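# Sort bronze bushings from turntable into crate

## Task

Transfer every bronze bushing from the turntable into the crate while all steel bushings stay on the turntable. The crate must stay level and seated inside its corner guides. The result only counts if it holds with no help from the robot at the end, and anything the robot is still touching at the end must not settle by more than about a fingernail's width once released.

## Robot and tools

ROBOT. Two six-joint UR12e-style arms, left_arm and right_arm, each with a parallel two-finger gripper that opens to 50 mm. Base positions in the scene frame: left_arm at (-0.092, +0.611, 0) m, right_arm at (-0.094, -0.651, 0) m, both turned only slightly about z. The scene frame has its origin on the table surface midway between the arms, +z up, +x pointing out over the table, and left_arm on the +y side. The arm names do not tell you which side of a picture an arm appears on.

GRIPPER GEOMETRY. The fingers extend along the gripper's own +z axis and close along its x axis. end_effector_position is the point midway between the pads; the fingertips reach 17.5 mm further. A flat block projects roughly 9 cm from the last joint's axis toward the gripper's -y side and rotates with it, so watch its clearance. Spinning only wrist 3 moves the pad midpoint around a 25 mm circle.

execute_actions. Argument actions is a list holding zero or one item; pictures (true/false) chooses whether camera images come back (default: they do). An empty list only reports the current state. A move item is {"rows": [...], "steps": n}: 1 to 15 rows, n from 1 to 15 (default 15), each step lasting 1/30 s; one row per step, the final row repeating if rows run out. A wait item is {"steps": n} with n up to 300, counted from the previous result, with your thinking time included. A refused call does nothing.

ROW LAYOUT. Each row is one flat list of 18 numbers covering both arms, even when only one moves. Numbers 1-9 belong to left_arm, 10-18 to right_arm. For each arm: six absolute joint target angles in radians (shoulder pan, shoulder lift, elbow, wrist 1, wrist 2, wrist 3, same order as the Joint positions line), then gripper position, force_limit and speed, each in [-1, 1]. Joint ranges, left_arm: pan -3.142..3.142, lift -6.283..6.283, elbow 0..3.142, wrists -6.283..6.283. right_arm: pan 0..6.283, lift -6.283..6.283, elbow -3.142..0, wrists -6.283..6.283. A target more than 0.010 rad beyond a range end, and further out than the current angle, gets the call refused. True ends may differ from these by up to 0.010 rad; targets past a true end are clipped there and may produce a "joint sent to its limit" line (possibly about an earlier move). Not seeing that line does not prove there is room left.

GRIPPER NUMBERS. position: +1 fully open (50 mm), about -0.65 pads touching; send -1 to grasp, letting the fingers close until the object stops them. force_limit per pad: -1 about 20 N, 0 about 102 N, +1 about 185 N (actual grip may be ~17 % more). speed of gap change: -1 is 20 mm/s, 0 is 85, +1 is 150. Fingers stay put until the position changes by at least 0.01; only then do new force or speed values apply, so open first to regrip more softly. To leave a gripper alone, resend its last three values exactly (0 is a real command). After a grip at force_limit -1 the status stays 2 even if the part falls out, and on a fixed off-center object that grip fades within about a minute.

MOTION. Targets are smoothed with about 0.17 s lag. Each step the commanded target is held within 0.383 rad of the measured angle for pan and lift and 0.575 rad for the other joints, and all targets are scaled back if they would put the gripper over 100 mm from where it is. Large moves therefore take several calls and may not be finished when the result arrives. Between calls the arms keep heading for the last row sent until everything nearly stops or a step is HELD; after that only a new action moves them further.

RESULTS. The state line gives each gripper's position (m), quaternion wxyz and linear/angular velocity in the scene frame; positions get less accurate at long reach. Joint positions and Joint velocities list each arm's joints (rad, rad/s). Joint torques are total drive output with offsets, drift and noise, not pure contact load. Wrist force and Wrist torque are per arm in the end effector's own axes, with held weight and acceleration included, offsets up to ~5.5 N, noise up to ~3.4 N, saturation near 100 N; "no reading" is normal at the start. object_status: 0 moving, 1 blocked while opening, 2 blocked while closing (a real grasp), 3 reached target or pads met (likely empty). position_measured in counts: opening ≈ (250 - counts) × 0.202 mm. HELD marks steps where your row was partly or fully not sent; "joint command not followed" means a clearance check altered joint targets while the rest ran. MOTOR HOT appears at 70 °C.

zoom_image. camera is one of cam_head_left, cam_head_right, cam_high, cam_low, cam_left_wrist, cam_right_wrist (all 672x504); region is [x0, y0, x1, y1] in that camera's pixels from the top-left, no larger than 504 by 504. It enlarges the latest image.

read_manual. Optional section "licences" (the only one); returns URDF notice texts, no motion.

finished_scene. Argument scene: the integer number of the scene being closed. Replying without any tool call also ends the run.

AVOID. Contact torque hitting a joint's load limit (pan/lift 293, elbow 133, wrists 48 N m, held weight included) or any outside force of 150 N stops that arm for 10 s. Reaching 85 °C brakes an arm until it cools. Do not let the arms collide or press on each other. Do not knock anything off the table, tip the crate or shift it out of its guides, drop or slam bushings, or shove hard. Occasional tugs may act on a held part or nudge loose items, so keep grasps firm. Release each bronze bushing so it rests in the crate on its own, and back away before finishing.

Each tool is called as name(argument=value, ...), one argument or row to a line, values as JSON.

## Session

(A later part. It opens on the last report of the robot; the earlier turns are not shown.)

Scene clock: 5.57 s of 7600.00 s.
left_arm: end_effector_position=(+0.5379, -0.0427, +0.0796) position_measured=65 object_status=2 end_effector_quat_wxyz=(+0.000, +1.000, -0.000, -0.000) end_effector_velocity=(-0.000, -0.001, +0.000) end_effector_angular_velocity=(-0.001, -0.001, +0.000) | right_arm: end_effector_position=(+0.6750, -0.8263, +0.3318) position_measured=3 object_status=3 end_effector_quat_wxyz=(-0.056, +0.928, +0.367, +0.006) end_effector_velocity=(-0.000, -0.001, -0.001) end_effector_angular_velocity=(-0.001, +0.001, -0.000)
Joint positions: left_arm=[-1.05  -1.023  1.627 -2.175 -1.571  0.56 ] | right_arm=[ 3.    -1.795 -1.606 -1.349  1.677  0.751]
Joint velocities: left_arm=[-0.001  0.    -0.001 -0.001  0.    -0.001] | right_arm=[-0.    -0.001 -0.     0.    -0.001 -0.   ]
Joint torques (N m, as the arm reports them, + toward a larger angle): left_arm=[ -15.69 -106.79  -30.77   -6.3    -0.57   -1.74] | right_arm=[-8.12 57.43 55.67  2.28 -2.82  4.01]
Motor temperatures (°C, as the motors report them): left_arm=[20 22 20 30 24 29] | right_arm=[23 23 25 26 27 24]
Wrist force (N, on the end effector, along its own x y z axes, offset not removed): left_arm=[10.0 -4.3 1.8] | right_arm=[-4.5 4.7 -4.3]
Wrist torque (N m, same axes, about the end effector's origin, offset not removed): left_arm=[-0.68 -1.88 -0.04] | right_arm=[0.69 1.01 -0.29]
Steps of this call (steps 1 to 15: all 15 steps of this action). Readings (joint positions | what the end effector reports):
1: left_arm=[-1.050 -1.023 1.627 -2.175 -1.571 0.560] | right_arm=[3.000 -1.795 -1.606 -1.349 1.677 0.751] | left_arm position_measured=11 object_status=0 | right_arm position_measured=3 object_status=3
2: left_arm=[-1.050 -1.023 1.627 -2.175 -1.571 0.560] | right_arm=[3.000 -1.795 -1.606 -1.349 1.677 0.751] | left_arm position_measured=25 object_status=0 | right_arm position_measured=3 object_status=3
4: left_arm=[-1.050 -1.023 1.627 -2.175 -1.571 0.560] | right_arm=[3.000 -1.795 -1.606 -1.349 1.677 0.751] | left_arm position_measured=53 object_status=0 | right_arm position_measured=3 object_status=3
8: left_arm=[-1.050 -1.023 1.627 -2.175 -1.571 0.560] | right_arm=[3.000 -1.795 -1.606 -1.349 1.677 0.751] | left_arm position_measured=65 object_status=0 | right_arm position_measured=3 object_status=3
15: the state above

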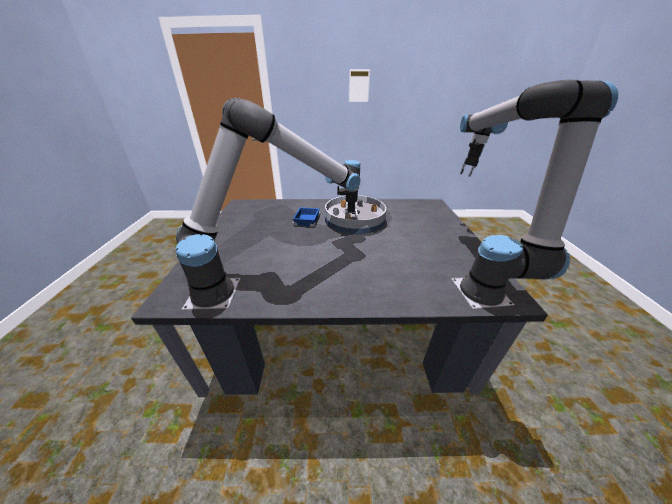

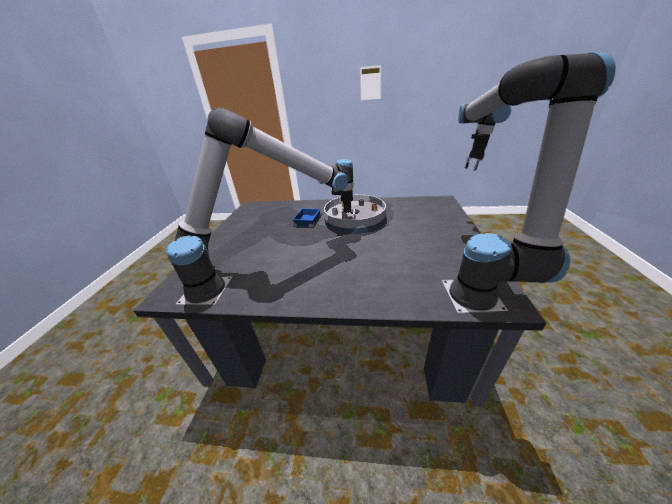

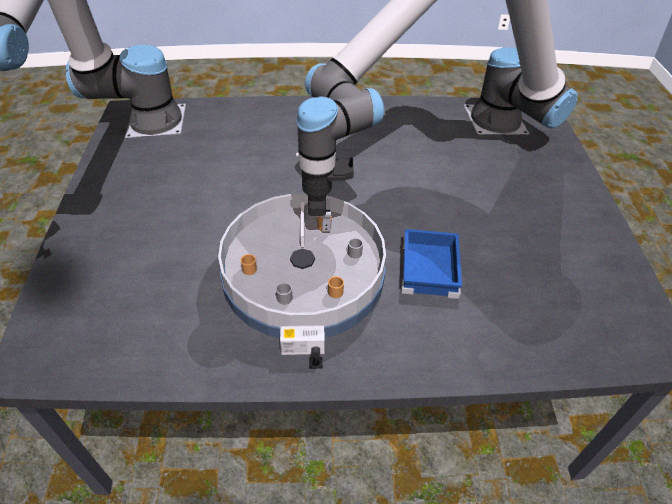

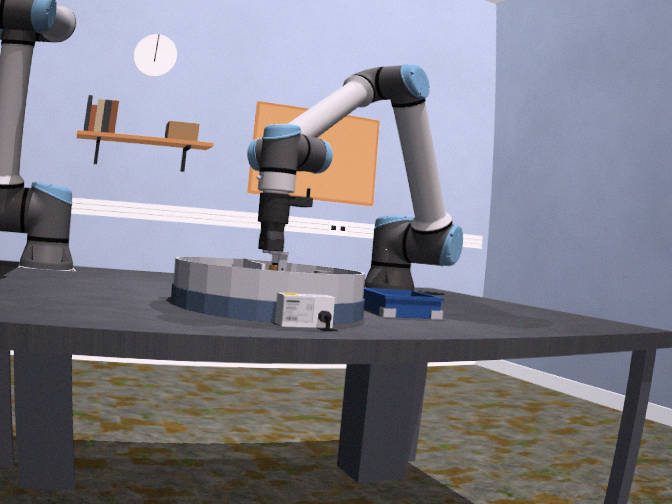

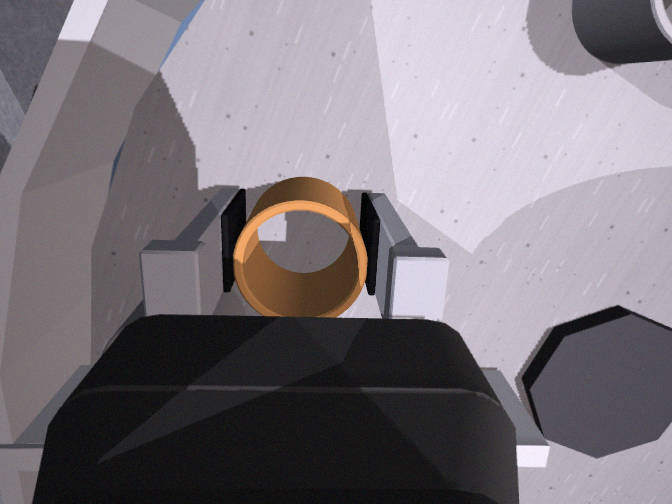

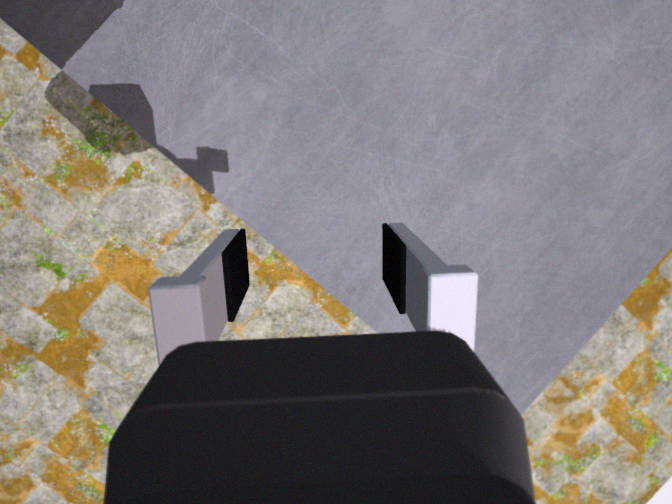

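Next arrives ~15s.

execute_actions(
  actions=[
    {"rows":[[-1.045,-1.11,1.54,-2.0,-1.571,0.565,-1,-0.5,0,3.0,-1.795,-1.606,-1.349,1.677,0.751,1,0,0]]},
  ],
  pictures=false,
)

execute_actions(
  actions=[
    {"rows":[[-0.72,-1.212,1.711,-2.07,-1.571,0.89,-1,-0.5,0,3.0,-1.795,-1.606,-1.349,1.677,0.751,1,0,0]]},
  ],
  pictures=false,
)

execute_actions(
  actions=[
    {"steps":10},
  ],
  pictures=false,
)

execute_actions(
  actions=[
    {"rows":[[-0.72,-1.076,1.806,-2.301,-1.571,0.89,-1,-0.5,0,3.0,-1.795,-1.606,-1.349,1.677,0.751,1,0,0]]},
  ],
  pictures=false,
)

execute_actions(
  actions=[
    {"rows":[[-0.72,-1.076,1.806,-2.301,-1.571,0.89,1,-0.5,0,3.0,-1.795,-1.606,-1.349,1.677,0.751,1,0,0]],"steps":10},
  ],
  pictures=false,
)

execute_actions(
  actions=[
    {"rows":[[-0.72,-1.212,1.711,-2.07,-1.571,0.89,1,-0.5,0,3.0,-1.795,-1.606,-1.349,1.677,0.751,1,0,0]]},
  ],
)

execute_actions(
  actions=[
    {"rows":[[-1.045,-1.11,1.54,-2.0,-1.571,0.565,1,-0.5,0,3.0,-1.795,-1.606,-1.349,1.677,0.751,1,0,0]]},
  ],
  pictures=false,
)

execute_actions(
  actions=[
    {"steps":30},
  ],
)

Scene clock: 7.87 s of 7600.00 s.
left_arm: end_effector_position=(+0.5425, -0.0415, +0.1906) position_measured=65 object_status=2 end_effector_quat_wxyz=(-0.000, +1.000, -0.000, -0.000) end_effector_velocity=(-0.000, +0.002, +0.010) end_effector_angular_velocity=(+0.004, +0.002, -0.001) | right_arm: end_effector_position=(+0.6750, -0.8263, +0.3318) position_measured=3 object_status=3 end_effector_quat_wxyz=(-0.056, +0.928, +0.367, +0.006) end_effector_velocity=(+0.001, +0.001, +0.001) end_effector_angular_velocity=(+0.002, -0.002, +0.001)
Joint positions: left_arm=[-1.045 -1.109  1.541 -2.002 -1.571  0.565] | right_arm=[ 3.    -1.795 -1.606 -1.349  1.677  0.751]
Joint velocities: left_arm=[ 0.001 -0.008 -0.008  0.021  0.     0.002] | right_arm=[ 0.001 -0.     0.001  0.     0.002  0.001]
Joint torques (N m, as the arm reports them, + toward a larger angle): left_arm=[  17.47 -104.67  -54.22   -1.97    0.86    2.07] | right_arm=[-7.61 60.05 55.17  2.22 -2.84  3.84]
Motor temperatures (°C, as the motors report them): left_arm=[20 22 20 30 24 29] | right_arm=[23 23 25 26 27 24]
Wrist force (N, on the end effector, along its own x y z axes, offset not removed): left_arm=[5.8 -3.8 1.4] | right_arm=[-4.0 -4.9 -4.5]
Wrist torque (N m, same axes, about the end effector's origin, offset not removed): left_arm=[-0.50 -1.13 0.10] | right_arm=[-1.30 0.95 -0.04]
Steps of this call (steps 1 to 15: the robot went on to your last target; steps 16 to 54: nothing new was sent; steps 55 to 69: all 15 steps of this action). Readings (joint positions | what the end effector reports):
55: left_arm=[-1.050 -1.024 1.627 -2.174 -1.571 0.560] | right_arm=[3.000 -1.795 -1.606 -1.349 1.677 0.751] | left_arm position_measured=65 object_status=2 | right_arm position_measured=3 object_status=3
56: left_arm=[-1.049 -1.031 1.621 -2.164 -1.571 0.561] | right_arm=[3.000 -1.795 -1.606 -1.349 1.677 0.751] | left_arm position_measured=65 object_status=2 | right_arm position_measured=3 object_status=3
58: left_arm=[-1.048 -1.065 1.585 -2.104 -1.571 0.563] | right_arm=[3.000 -1.795 -1.606 -1.349 1.677 0.751] | left_arm position_measured=65 object_status=2 | right_arm position_measured=3 object_status=3
62: left_arm=[-1.046 -1.100 1.550 -2.025 -1.571 0.564] | right_arm=[3.000 -1.795 -1.606 -1.349 1.677 0.751] | left_arm position_measured=65 object_status=2 | right_arm position_measured=3 object_status=3
69: the state above

Scene clock: 8.37 s of 7600.00 s.
left_arm: end_effector_position=(+0.6577, +0.2074, +0.1831) position_measured=65 object_status=2 end_effector_quat_wxyz=(+0.000, +1.000, -0.000, +0.000) end_effector_velocity=(+0.113, +0.392, -0.019) end_effector_angular_velocity=(+0.006, +0.006, +0.008) | right_arm: end_effector_position=(+0.6750, -0.8263, +0.3318) position_measured=3 object_status=3 end_effector_quat_wxyz=(-0.056, +0.928, +0.367, +0.006) end_effector_velocity=(-0.000, +0.000, -0.000) end_effector_angular_velocity=(-0.000, +0.000, +0.001)
Joint positions: left_arm=[-0.761 -1.2    1.691 -2.062 -1.571  0.849] | right_arm=[ 3.    -1.795 -1.606 -1.349  1.677  0.751]
Joint velocities: left_arm=[ 0.436 -0.124  0.214 -0.081  0.     0.428] | right_arm=[ 0.001 -0.    -0.     0.    -0.    -0.   ]
Joint torques (N m, as the arm reports them, + toward a larger angle): left_arm=[-26.16 -82.4  -41.56  -6.84   0.83   0.57] | right_arm=[-9.45 59.01 52.95  2.06 -2.66  3.84]
Motor temperatures (°C, as the motors report them): left_arm=[20 22 20 30 24 29] | right_arm=[23 23 25 26 27 24]
Wrist force (N, on the end effector, along its own x y z axes, offset not removed): left_arm=[8.1 -8.3 0.1] | right_arm=[-6.0 1.5 -0.3]
Wrist torque (N m, same axes, about the end effector's origin, offset not removed): left_arm=[-0.92 -1.53 -0.12] | right_arm=[0.05 1.34 -0.03]
Steps of this call (steps 1 to 15: all 15 steps of this action). Readings (joint positions | what the end effector reports):
1: left_arm=[-1.044 -1.110 1.541 -2.002 -1.571 0.566] | right_arm=[3.000 -1.795 -1.606 -1.349 1.677 0.751] | left_arm position_measured=65 object_status=2 | right_arm position_measured=3 object_status=3
2: left_arm=[-1.036 -1.115 1.548 -2.005 -1.571 0.575] | right_arm=[3.000 -1.795 -1.606 -1.349 1.677 0.751] | left_arm position_measured=65 object_status=2 | right_arm position_measured=3 object_status=3
4: left_arm=[-0.992 -1.129 1.571 -2.015 -1.571 0.618] | right_arm=[3.000 -1.795 -1.606 -1.349 1.677 0.751] | left_arm position_measured=65 object_status=2 | right_arm position_measured=3 object_status=3
8: left_arm=[-0.907 -1.156 1.616 -2.033 -1.571 0.703] | right_arm=[3.000 -1.795 -1.606 -1.349 1.677 0.751] | left_arm position_measured=65 object_status=2 | right_arm position_measured=3 object_status=3
15: the state above

Scene clock: 8.70 s of 7600.00 s.
left_arm: end_effector_position=(+0.6672, +0.2428, +0.1814) position_measured=65 object_status=2 end_effector_quat_wxyz=(+0.000, +1.000, -0.000, +0.000) end_effector_velocity=(+0.002, +0.010, -0.001) end_effector_angular_velocity=(-0.000, +0.000, -0.000) | right_arm: end_effector_position=(+0.6750, -0.8263, +0.3318) position_measured=3 object_status=3 end_effector_quat_wxyz=(-0.056, +0.928, +0.367, +0.006) end_effector_velocity=(-0.000, -0.000, -0.000) end_effector_angular_velocity=(-0.001, -0.000, -0.000)
Joint positions: left_arm=[-0.721 -1.212  1.71  -2.07  -1.571  0.889] | right_arm=[ 3.    -1.795 -1.606 -1.349  1.677  0.751]
Joint velocities: left_arm=[ 0.011 -0.003  0.006 -0.003 -0.     0.012] | right_arm=[-0.     0.    -0.     0.    -0.001  0.   ]
Joint torques (N m, as the arm reports them, + toward a larger angle): left_arm=[ 17.07 -95.39 -35.25  -7.32  -1.8    2.43] | right_arm=[-7.51 59.73 53.16  2.11 -2.79  3.92]
Motor temperatures (°C, as the motors report them): left_arm=[20 22 20 30 24 29] | right_arm=[23 23 25 26 27 24]
Wrist force (N, on the end effector, along its own x y z axes, offset not removed): left_arm=[5.1 -0.8 3.7] | right_arm=[-4.4 -3.4 -2.5]
Wrist torque (N m, same axes, about the end effector's origin, offset not removed): left_arm=[0.10 -1.08 0.23] | right_arm=[-1.00 1.06 0.11]
Steps of this call (steps 1 to 10: the robot went on to your last target). Readings (joint positions | what the end effector reports):
1: left_arm=[-0.748 -1.204 1.697 -2.065 -1.571 0.862] | right_arm=[3.000 -1.795 -1.606 -1.349 1.677 0.751] | left_arm position_measured=65 object_status=2 | right_arm position_measured=3 object_status=3
2: left_arm=[-0.740 -1.206 1.701 -2.066 -1.571 0.870] | right_arm=[3.000 -1.795 -1.606 -1.349 1.677 0.751] | left_arm position_measured=65 object_status=2 | right_arm position_measured=3 object_status=3
4: left_arm=[-0.729 -1.209 1.706 -2.068 -1.571 0.880] | right_arm=[3.000 -1.795 -1.606 -1.349 1.677 0.751] | left_arm position_measured=65 object_status=2 | right_arm position_measured=3 object_status=3
8: left_arm=[-0.722 -1.211 1.710 -2.070 -1.571 0.888] | right_arm=[3.000 -1.795 -1.606 -1.349 1.677 0.751] | left_arm position_measured=65 object_status=2 | right_arm position_measured=3 object_status=3
10: the state above

Scene clock: 9.20 s of 7600.00 s.
left_arm: end_effector_position=(+0.6674, +0.2439, +0.0411) position_measured=65 object_status=2 end_effector_quat_wxyz=(+0.000, +1.000, -0.000, -0.000) end_effector_velocity=(-0.001, +0.000, -0.019) end_effector_angular_velocity=(-0.003, -0.003, +0.002) | right_arm: end_effector_position=(+0.6750, -0.8263, +0.3318) position_measured=3 object_status=3 end_effector_quat_wxyz=(-0.056, +0.928, +0.367, +0.006) end_effector_velocity=(+0.000, -0.000, +0.000) end_effector_angular_velocity=(-0.001, -0.000, -0.001)
Joint positions: left_arm=[-0.72  -1.078  1.805 -2.298 -1.571  0.89 ] | right_arm=[ 3.    -1.795 -1.606 -1.349  1.677  0.751]
Joint velocities: left_arm=[-0.     0.019  0.013 -0.037 -0.    -0.002] | right_arm=[-0.    -0.     0.001  0.    -0.001  0.001]
Joint torques (N m, as the arm reports them, + toward a larger angle): left_arm=[ 15.88 -78.9  -28.51  -5.85  -2.27   1.98] | right_arm=[-5.86 61.67 52.6   2.08 -3.06  4.04]
Motor temperatures (°C, as the motors report them): left_arm=[20 22 20 30 24 29] | right_arm=[23 23 25 26 27 24]
Wrist force (N, on the end effector, along its own x y z axes, offset not removed): left_arm=[7.1 -3.7 -0.3] | right_arm=[-3.0 0.0 2.7]
Wrist torque (N m, same axes, about the end effector's origin, offset not removed): left_arm=[-0.27 -1.44 -0.09] | right_arm=[-0.20 0.61 -0.13]
Steps of this call (steps 1 to 15: all 15 steps of this action). Readings (joint positions | what the end effector reports):
1: left_arm=[-0.721 -1.211 1.711 -2.071 -1.571 0.889] | right_arm=[3.000 -1.795 -1.606 -1.349 1.677 0.751] | left_arm position_measured=65 object_status=2 | right_arm position_measured=3 object_status=3
2: left_arm=[-0.721 -1.203 1.719 -2.081 -1.571 0.889] | right_arm=[3.000 -1.795 -1.606 -1.349 1.677 0.751] | left_arm position_measured=65 object_status=2 | right_arm position_measured=3 object_status=3
4: left_arm=[-0.720 -1.161 1.749 -2.142 -1.571 0.890] | right_arm=[3.000 -1.795 -1.606 -1.349 1.677 0.751] | left_arm position_measured=65 object_status=2 | right_arm position_measured=3 object_status=3
8: left_arm=[-0.720 -1.099 1.791 -2.257 -1.571 0.890] | right_arm=[3.000 -1.795 -1.606 -1.349 1.677 0.751] | left_arm position_measured=65 object_status=2 | right_arm position_measured=3 object_status=3
15: the state above

Scene clock: 9.53 s of 7600.00 s.
left_arm: end_effector_position=(+0.6673, +0.2439, +0.0393) position_measured=3 object_status=0 end_effector_quat_wxyz=(+0.000, +1.000, -0.000, +0.000) end_effector_velocity=(-0.000, -0.000, -0.001) end_effector_angular_velocity=(-0.000, +0.000, +0.000) | right_arm: end_effector_position=(+0.6750, -0.8263, +0.3318) position_measured=3 object_status=3 end_effector_quat_wxyz=(-0.056, +0.928, +0.367, +0.006) end_effector_velocity=(+0.001, -0.000, +0.002) end_effector_angular_velocity=(-0.000, -0.003, -0.000)
Joint positions: left_arm=[-0.72  -1.076  1.806 -2.301 -1.571  0.89 ] | right_arm=[ 3.    -1.795 -1.606 -1.349  1.677  0.751]
Joint velocities: left_arm=[-0.     0.001  0.001 -0.001 -0.    -0.   ] | right_arm=[-0.     0.     0.002  0.     0.    -0.   ]
Joint torques (N m, as the arm reports them, + toward a larger angle): left_arm=[ 16.24 -76.58 -27.26  -6.72  -2.46   2.  ] | right_arm=[-8.56 59.68 54.22  2.24 -2.78  4.06]
Motor temperatures (°C, as the motors report them): left_arm=[20 22 20 30 24 29] | right_arm=[23 23 25 26 27 24]
Wrist force (N, on the end effector, along its own x y z axes, offset not removed): left_arm=[4.4 -2.2 2.1] | right_arm=[-3.1 -1.0 -1.7]
Wrist torque (N m, same axes, about the end effector's origin, offset not removed): left_arm=[-0.15 -0.96 0.23] | right_arm=[-0.39 0.49 -0.10]
Steps of this call (steps 1 to 10: all 10 steps of this action). Readings (joint positions | what the end effector reports):
1: left_arm=[-0.720 -1.077 1.805 -2.299 -1.571 0.890] | right_arm=[3.000 -1.795 -1.606 -1.349 1.677 0.751] | left_arm position_measured=57 object_status=0 | right_arm position_measured=3 object_status=3
2: left_arm=[-0.720 -1.077 1.805 -2.299 -1.571 0.890] | right_arm=[3.000 -1.795 -1.606 -1.349 1.677 0.751] | left_arm position_measured=43 object_status=0 | right_arm position_measured=3 object_status=3
4: left_arm=[-0.720 -1.077 1.806 -2.300 -1.571 0.890] | right_arm=[3.000 -1.795 -1.606 -1.349 1.677 0.751] | left_arm position_measured=15 object_status=0 | right_arm position_measured=3 object_status=3
8: left_arm=[-0.720 -1.076 1.806 -2.301 -1.571 0.890] | right_arm=[3.000 -1.795 -1.606 -1.349 1.677 0.751] | left_arm position_measured=3 object_status=0 | right_arm position_measured=3 object_status=3
10: the state above

Scene clock: 10.03 s of 7600.00 s.
left_arm: end_effector_position=(+0.6677, +0.2437, +0.1794) position_measured=3 object_status=3 end_effector_quat_wxyz=(+0.000, +1.000, -0.000, +0.000) end_effector_velocity=(-0.003, +0.003, +0.019) end_effector_angular_velocity=(+0.004, +0.005, +0.001) | right_arm: end_effector_position=(+0.6750, -0.8263, +0.3318) position_measured=3 object_status=3 end_effector_quat_wxyz=(-0.056, +0.928, +0.367, +0.006) end_effector_velocity=(-0.000, +0.001, -0.001) end_effector_angular_velocity=(+0.001, +0.002, +0.001)
Joint positions: left_arm=[-0.72  -1.21   1.712 -2.073 -1.571  0.89 ] | right_arm=[ 3.    -1.795 -1.606 -1.349  1.677  0.751]
Joint velocities: left_arm=[ 0.    -0.019 -0.013  0.039  0.    -0.001] | right_arm=[ 0.001 -0.    -0.001  0.     0.001 -0.   ]
Joint torques (N m, as the arm reports them, + toward a larger angle): left_arm=[ 14.16 -87.21 -54.01  -2.3   -2.01   2.09] | right_arm=[-7.85 63.38 53.07  2.31 -2.83  3.79]
Motor temperatures (°C, as the motors report them): left_arm=[20 22 20 30 24 29] | right_arm=[23 23 25 26 27 24]
Wrist force (N, on the end effector, along its own x y z axes, offset not removed): left_arm=[3.1 -0.1 -0.1] | right_arm=[-2.6 2.8 -1.5]
Wrist torque (N m, same axes, about the end effector's origin, offset not removed): left_arm=[0.19 -0.58 0.17] | right_arm=[0.31 0.66 -0.10]
Steps of this call (steps 1 to 15: all 15 steps of this action). Readings (joint positions | what the end effector reports):
1: left_arm=[-0.720 -1.077 1.806 -2.300 -1.571 0.890] | right_arm=[3.000 -1.795 -1.606 -1.349 1.677 0.751] | left_arm position_measured=3 object_status=0 | right_arm position_measured=3 object_status=3
2: left_arm=[-0.720 -1.085 1.799 -2.290 -1.571 0.890] | right_arm=[3.000 -1.795 -1.606 -1.349 1.677 0.751] | left_arm position_measured=3 object_status=3 | right_arm position_measured=3 object_status=3
4: left_arm=[-0.720 -1.127 1.768 -2.228 -1.571 0.890] | right_arm=[3.000 -1.795 -1.606 -1.349 1.677 0.751] | left_arm position_measured=3 object_status=3 | right_arm position_measured=3 object_status=3
8: left_arm=[-0.720 -1.189 1.726 -2.114 -1.571 0.890] | right_arm=[3.000 -1.795 -1.606 -1.349 1.677 0.751] | left_arm position_measured=3 object_status=3 | right_arm position_measured=3 object_status=3
15: the state above

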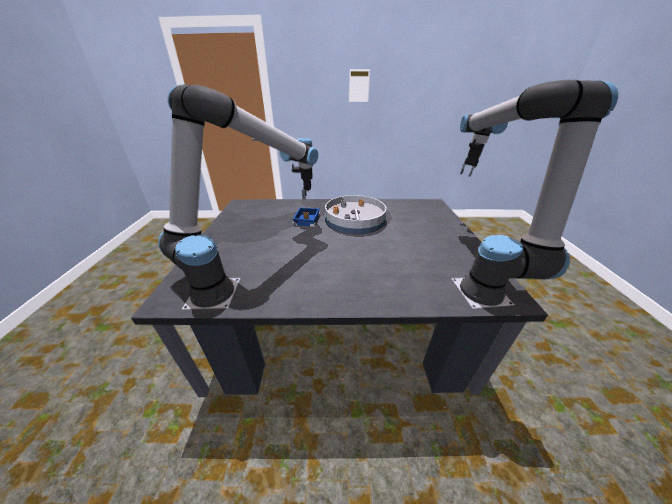

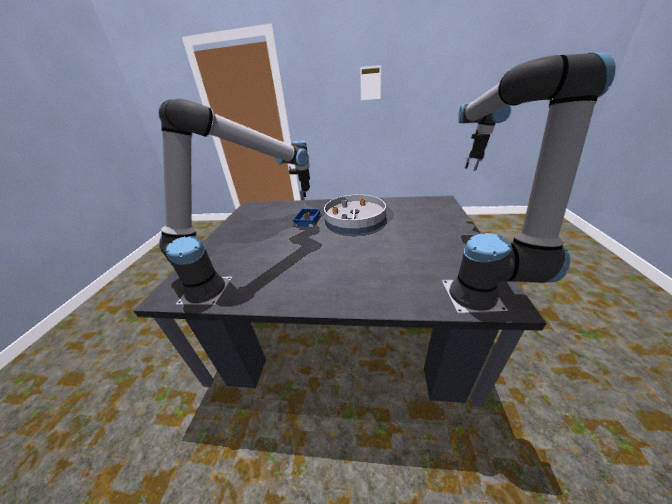

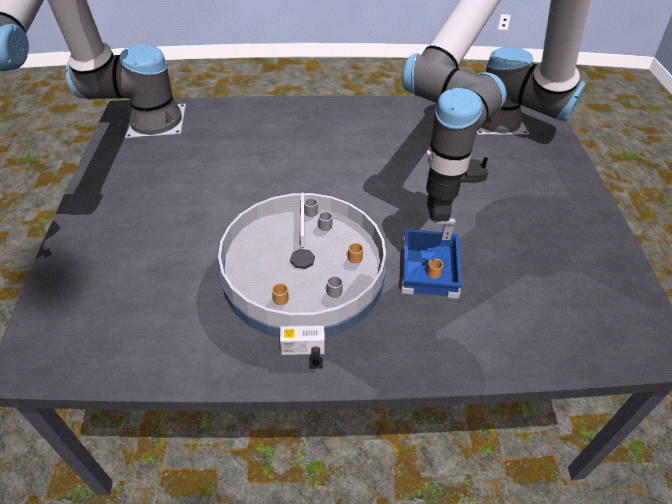

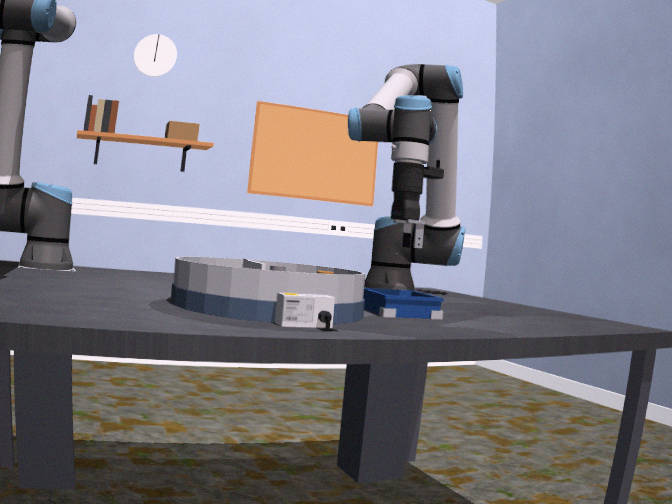

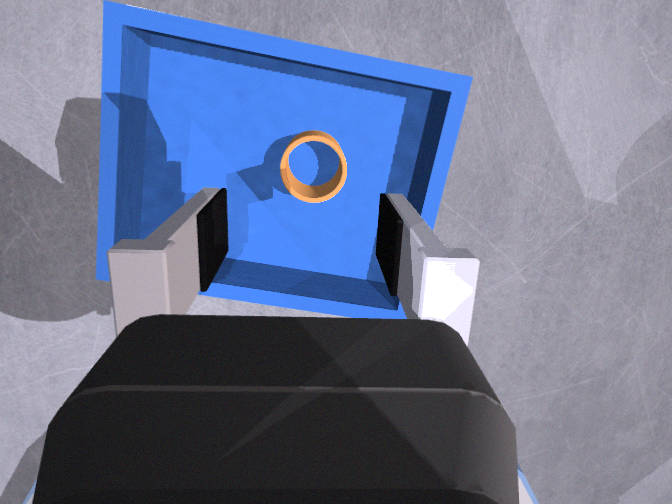

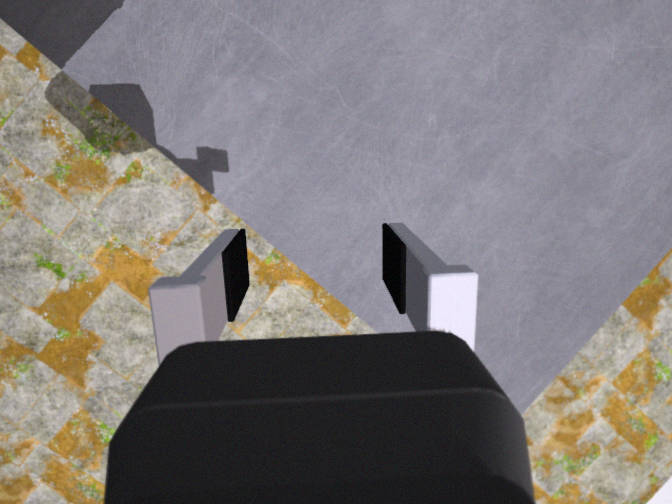

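Scene clock: 10.53 s of 7600.00 s.
left_arm: end_effector_position=(+0.5645, -0.0082, +0.1902) position_measured=3 object_status=3 end_effector_quat_wxyz=(-0.000, +1.000, -0.000, -0.000) end_effector_velocity=(-0.228, -0.360, +0.015) end_effector_angular_velocity=(-0.005, -0.003, -0.009) | right_arm: end_effector_position=(+0.6750, -0.8263, +0.3318) position_measured=3 object_status=3 end_effector_quat_wxyz=(-0.056, +0.928, +0.367, +0.006) end_effector_velocity=(-0.001, -0.000, -0.000) end_effector_angular_velocity=(+0.001, +0.001, -0.000)
Joint positions: left_arm=[-1.005 -1.121  1.56  -2.008 -1.571  0.606] | right_arm=[ 3.    -1.795 -1.606 -1.349  1.677  0.751]
Joint velocities: left_arm=[-0.434  0.121 -0.211  0.084 -0.001 -0.426] | right_arm=[-0.     0.001 -0.001 -0.     0.001  0.   ]
Joint torques (N m, as the arm reports them, + toward a larger angle): left_arm=[ 27.4  -92.98 -47.99  -1.38  -0.81  -0.7 ] | right_arm=[-8.51 62.44 52.97  2.05 -3.19  3.99]
Motor temperatures (°C, as the motors report them): left_arm=[20 22 20 30 24 29] | right_arm=[23 23 25 26 27 24]
Wrist force (N, on the end effector, along its own x y z axes, offset not removed): left_arm=[0.9 9.3 1.3] | right_arm=[-5.3 2.6 -1.6]
Wrist torque (N m, same axes, about the end effector's origin, offset not removed): left_arm=[1.62 -0.40 0.23] | right_arm=[0.13 1.04 -0.17]
Steps of this call (steps 1 to 15: all 15 steps of this action). Readings (joint positions | what the end effector reports):
1: left_arm=[-0.721 -1.210 1.711 -2.072 -1.571 0.889] | right_arm=[3.000 -1.795 -1.606 -1.349 1.677 0.751] | left_arm position_measured=3 object_status=3 | right_arm position_measured=3 object_status=3
2: left_arm=[-0.729 -1.205 1.704 -2.067 -1.571 0.880] | right_arm=[3.000 -1.795 -1.606 -1.349 1.677 0.751] | left_arm position_measured=3 object_status=3 | right_arm position_measured=3 object_status=3
4: left_arm=[-0.774 -1.191 1.679 -2.057 -1.571 0.836] | right_arm=[3.000 -1.795 -1.606 -1.349 1.677 0.751] | left_arm position_measured=3 object_status=3 | right_arm position_measured=3 object_status=3
8: left_arm=[-0.861 -1.164 1.633 -2.038 -1.571 0.749] | right_arm=[3.000 -1.795 -1.606 -1.349 1.677 0.751] | left_arm position_measured=3 object_status=3 | right_arm position_measured=3 object_status=3
15: the state above

Scene clock: 11.53 s of 7600.00 s.
left_arm: end_effector_position=(+0.5425, -0.0413, +0.1916) position_measured=3 object_status=3 end_effector_quat_wxyz=(-0.000, +1.000, -0.000, -0.000) end_effector_velocity=(+0.000, -0.000, +0.000) end_effector_angular_velocity=(-0.000, -0.000, +0.001) | right_arm: end_effector_position=(+0.6750, -0.8263, +0.3318) position_measured=3 object_status=3 end_effector_quat_wxyz=(-0.056, +0.928, +0.367, +0.006) end_effector_velocity=(+0.000, -0.000, +0.000) end_effector_angular_velocity=(-0.000, -0.000, -0.001)
Joint positions: left_arm=[-1.045 -1.11   1.54  -2.    -1.571  0.565] | right_arm=[ 3.    -1.795 -1.606 -1.349  1.677  0.751]
Joint velocities: left_arm=[-0.    -0.    -0.    -0.     0.    -0.001] | right_arm=[-0.    -0.001  0.001 -0.001  0.     0.   ]
Joint torques (N m, as the arm reports them, + toward a larger angle): left_arm=[-17.53 -82.67 -55.66  -2.28   2.95  -1.8 ] | right_arm=[-8.81 63.41 52.59  2.75 -2.43  3.69]
Motor temperatures (°C, as the motors report them): left_arm=[20 22 20 30 24 29] | right_arm=[23 23 25 26 27 24]
Wrist force (N, on the end effector, along its own x y z axes, offset not removed): left_arm=[4.0 -0.8 3.1] | right_arm=[-1.2 -0.9 0.4]
Wrist torque (N m, same axes, about the end effector's origin, offset not removed): left_arm=[0.03 -0.85 0.13] | right_arm=[-0.37 0.27 -0.45]
Steps of this call (steps 1 to 30: the robot went on to your last target). Readings (joint positions | what the end effector reports):
1: left_arm=[-1.017 -1.118 1.554 -2.006 -1.571 0.593] | right_arm=[3.000 -1.795 -1.606 -1.349 1.677 0.751] | left_arm position_measured=3 object_status=3 | right_arm position_measured=3 object_status=3
2: left_arm=[-1.025 -1.116 1.550 -2.004 -1.571 0.585] | right_arm=[3.000 -1.795 -1.606 -1.349 1.677 0.751] | left_arm position_measured=3 object_status=3 | right_arm position_measured=3 object_status=3
4: left_arm=[-1.036 -1.113 1.545 -2.002 -1.571 0.575] | right_arm=[3.000 -1.795 -1.606 -1.349 1.677 0.751] | left_arm position_measured=3 object_status=3 | right_arm position_measured=3 object_status=3
8: left_arm=[-1.043 -1.111 1.541 -2.000 -1.571 0.567] | right_arm=[3.000 -1.795 -1.606 -1.349 1.677 0.751] | left_arm position_measured=3 object_status=3 | right_arm position_measured=3 object_status=3
30: the state above
All arms were judged still, so your last target was given up. Only a new action makes them travel on or press farther. Fingers that are still opening or closing keep moving.

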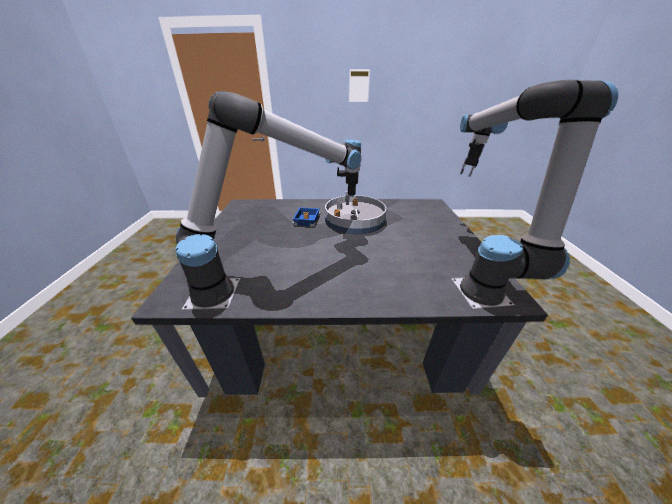

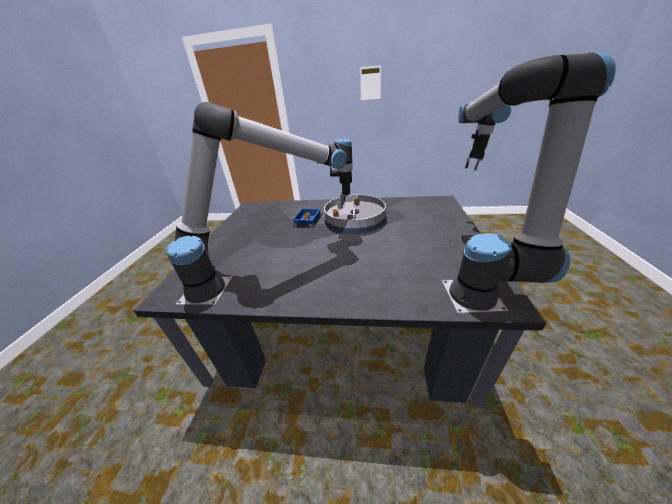

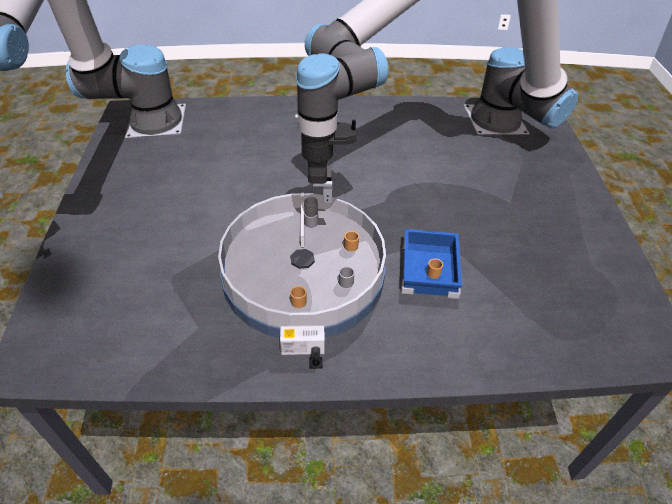

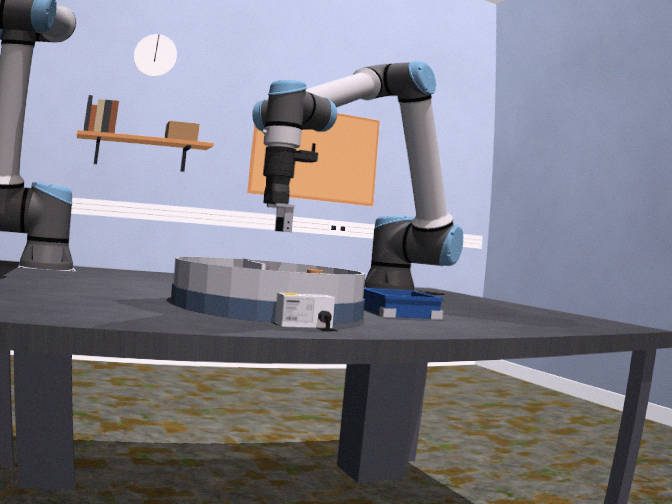

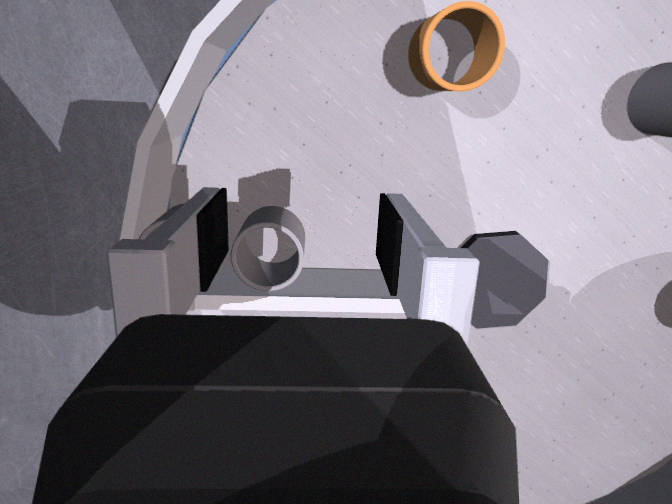

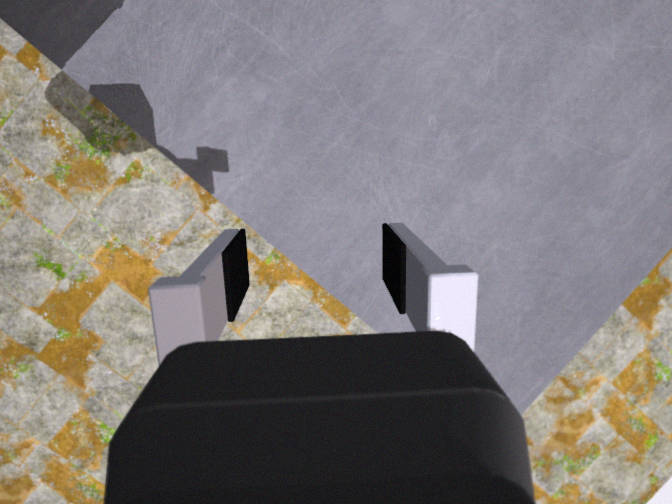

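execute_actions(
  actions=[
    {"rows":[[-1.044,-1.021,1.623,-2.173,-1.571,0.566,1,-0.5,0,3.0,-1.795,-1.606,-1.349,1.677,0.751,1,0,0]]},
  ],
  pictures=false,
)

execute_actions(
  actions=[
    {"steps":25},
  ],
)

Scene clock: 12.63 s of 7600.00 s.
left_arm: end_effector_position=(+0.5429, -0.0404, +0.0810) position_measured=3 object_status=3 end_effector_quat_wxyz=(+0.000, +1.000, -0.000, -0.000) end_effector_velocity=(+0.000, +0.001, -0.011) end_effector_angular_velocity=(-0.002, -0.001, +0.001) | right_arm: end_effector_position=(+0.6750, -0.8263, +0.3318) position_measured=3 object_status=3 end_effector_quat_wxyz=(-0.056, +0.928, +0.367, +0.006) end_effector_velocity=(-0.000, -0.001, -0.001) end_effector_angular_velocity=(+0.000, +0.001, -0.001)
Joint positions: left_arm=[-1.044 -1.022  1.622 -2.171 -1.571  0.566] | right_arm=[ 3.    -1.795 -1.606 -1.349  1.677  0.751]
Joint velocities: left_arm=[ 0.     0.009  0.009 -0.021 -0.    -0.001] | right_arm=[-0.001 -0.001 -0.     0.     0.     0.   ]
Joint torques (N m, as the arm reports them, + toward a larger angle): left_arm=[ 17.8  -88.59 -30.75  -6.53   2.15   2.04] | right_arm=[-7.58 66.17 52.8   2.06 -2.74  4.27]
Motor temperatures (°C, as the motors report them): left_arm=[20 22 20 30 24 29] | right_arm=[23 23 25 26 27 24]
Wrist force (N, on the end effector, along its own x y z axes, offset not removed): left_arm=[6.3 -2.2 -3.0] | right_arm=[-7.6 2.8 -1.6]
Wrist torque (N m, same axes, about the end effector's origin, offset not removed): left_arm=[-0.29 -1.32 0.07] | right_arm=[0.33 1.50 -0.11]
Steps of this call (steps 1 to 18: nothing new was sent; steps 19 to 33: all 15 steps of this action). Readings (joint positions | what the end effector reports):
19: left_arm=[-1.045 -1.109 1.540 -2.001 -1.571 0.565] | right_arm=[3.000 -1.795 -1.606 -1.349 1.677 0.751] | left_arm position_measured=3 object_status=3 | right_arm position_measured=3 object_status=3
20: left_arm=[-1.045 -1.101 1.548 -2.011 -1.571 0.565] | right_arm=[3.000 -1.795 -1.606 -1.349 1.677 0.751] | left_arm position_measured=3 object_status=3 | right_arm position_measured=3 object_status=3
22: left_arm=[-1.045 -1.066 1.581 -2.070 -1.571 0.565] | right_arm=[3.000 -1.795 -1.606 -1.349 1.677 0.751] | left_arm position_measured=3 object_status=3 | right_arm position_measured=3 object_status=3
26: left_arm=[-1.044 -1.031 1.613 -2.149 -1.571 0.566] | right_arm=[3.000 -1.795 -1.606 -1.349 1.677 0.751] | left_arm position_measured=3 object_status=3 | right_arm position_measured=3 object_status=3
33: the state above

Scene clock: 13.47 s of 7600.00 s.
left_arm: end_effector_position=(+0.5429, -0.0403, +0.0799) position_measured=3 object_status=3 end_effector_quat_wxyz=(+0.000, +1.000, -0.000, -0.000) end_effector_velocity=(-0.000, +0.000, -0.000) end_effector_angular_velocity=(+0.000, -0.000, +0.000) | right_arm: end_effector_position=(+0.6750, -0.8263, +0.3318) position_measured=3 object_status=3 end_effector_quat_wxyz=(-0.056, +0.928, +0.367, +0.006) end_effector_velocity=(-0.000, -0.000, -0.000) end_effector_angular_velocity=(-0.001, +0.001, -0.000)
Joint positions: left_arm=[-1.044 -1.021  1.623 -2.173 -1.571  0.566] | right_arm=[ 3.    -1.795 -1.606 -1.349  1.677  0.751]
Joint velocities: left_arm=[ 0.    -0.     0.001 -0.001  0.    -0.   ] | right_arm=[ 0.     0.    -0.001  0.    -0.001  0.   ]
Joint torques (N m, as the arm reports them, + toward a larger angle): left_arm=[ 16.25 -87.16 -30.39  -6.6    1.49   2.02] | right_arm=[-8.98 66.45 53.32  2.25 -2.66  3.42]
Motor temperatures (°C, as the motors report them): left_arm=[20 22 20 30 24 29] | right_arm=[23 23 25 26 27 24]
Wrist force (N, on the end effector, along its own x y z axes, offset not removed): left_arm=[4.7 1.1 -0.8] | right_arm=[-4.6 2.2 -2.6]
Wrist torque (N m, same axes, about the end effector's origin, offset not removed): left_arm=[0.36 -0.80 0.08] | right_arm=[0.14 0.92 -0.10]
Steps of this call (steps 1 to 15: the robot went on to your last target; steps 16 to 25: nothing new was sent). Readings (joint positions | what the end effector reports):
1: left_arm=[-1.044 -1.022 1.622 -2.172 -1.571 0.566] | right_arm=[3.000 -1.795 -1.606 -1.349 1.677 0.751] | left_arm position_measured=3 object_status=3 | right_arm position_measured=3 object_status=3
2: left_arm=[-1.044 -1.021 1.623 -2.172 -1.571 0.566] | right_arm=[3.000 -1.795 -1.606 -1.349 1.677 0.751] | left_arm position_measured=3 object_status=3 | right_arm position_measured=3 object_status=3
4: left_arm=[-1.044 -1.021 1.623 -2.173 -1.571 0.566] | right_arm=[3.000 -1.795 -1.606 -1.349 1.677 0.751] | left_arm position_measured=3 object_status=3 | right_arm position_measured=3 object_status=3
8: left_arm=[-1.044 -1.021 1.623 -2.173 -1.571 0.566] | right_arm=[3.000 -1.795 -1.606 -1.349 1.677 0.751] | left_arm position_measured=3 object_status=3 | right_arm position_measured=3 object_status=3
25: the state above
All arms were judged still, so your last target was given up. Only a new action makes them travel on or press farther. Fingers that are still opening or closing keep moving.

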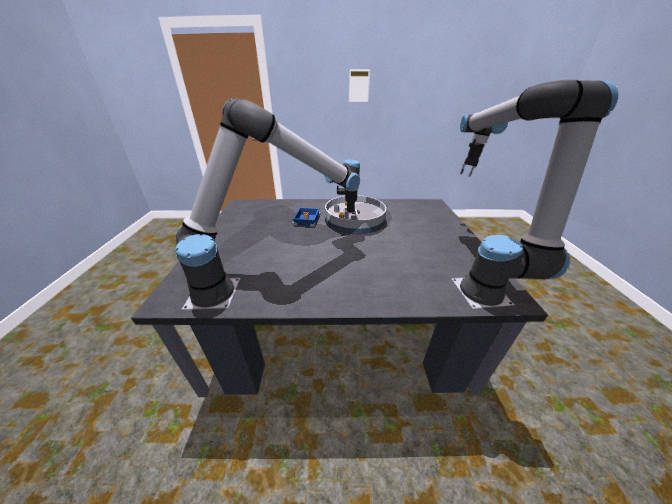

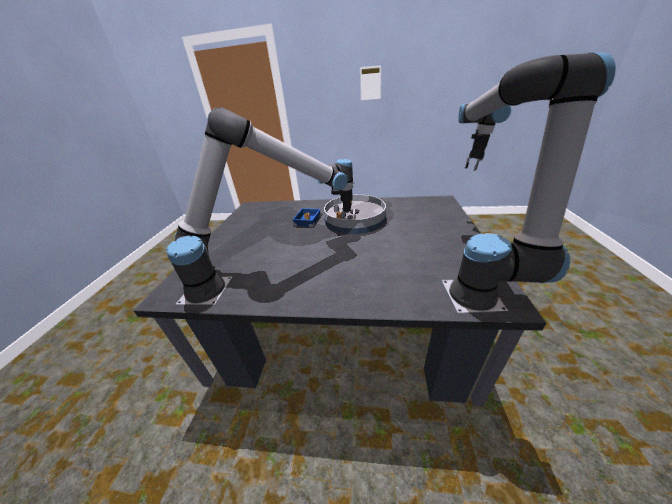

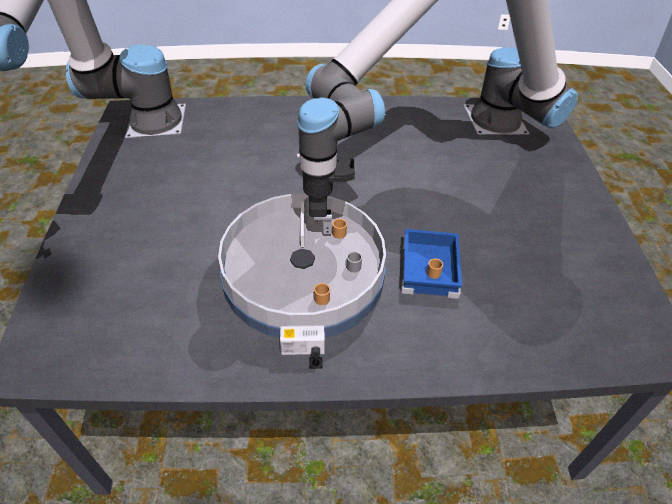

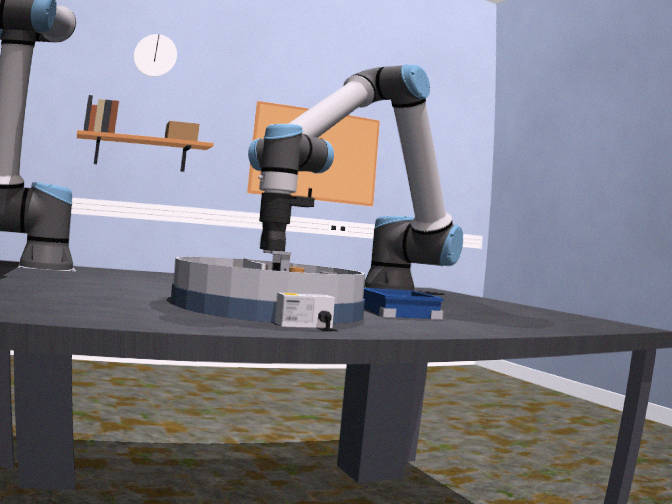

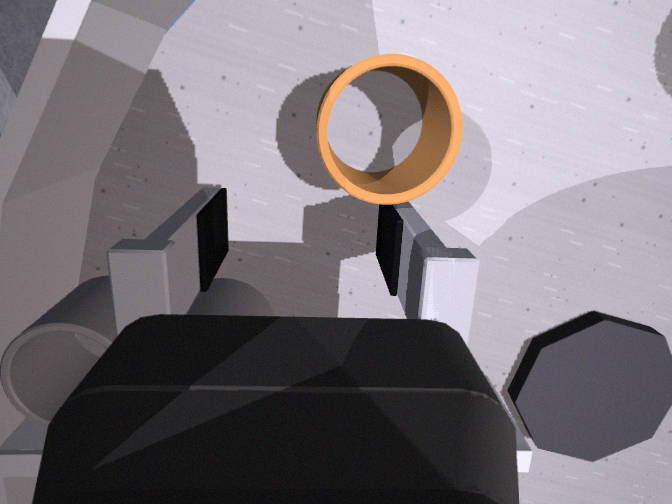

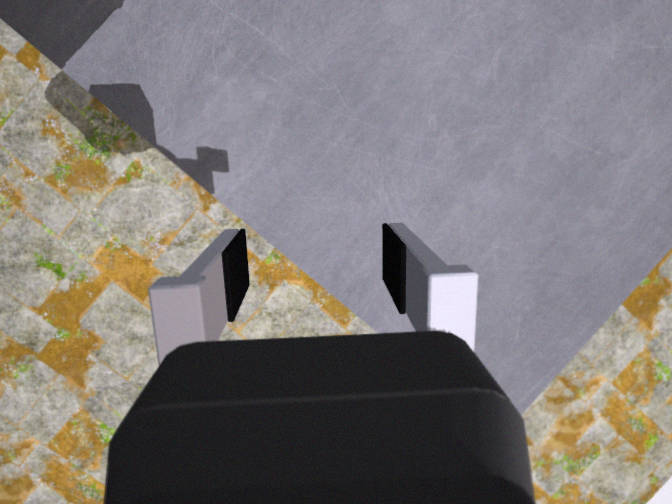

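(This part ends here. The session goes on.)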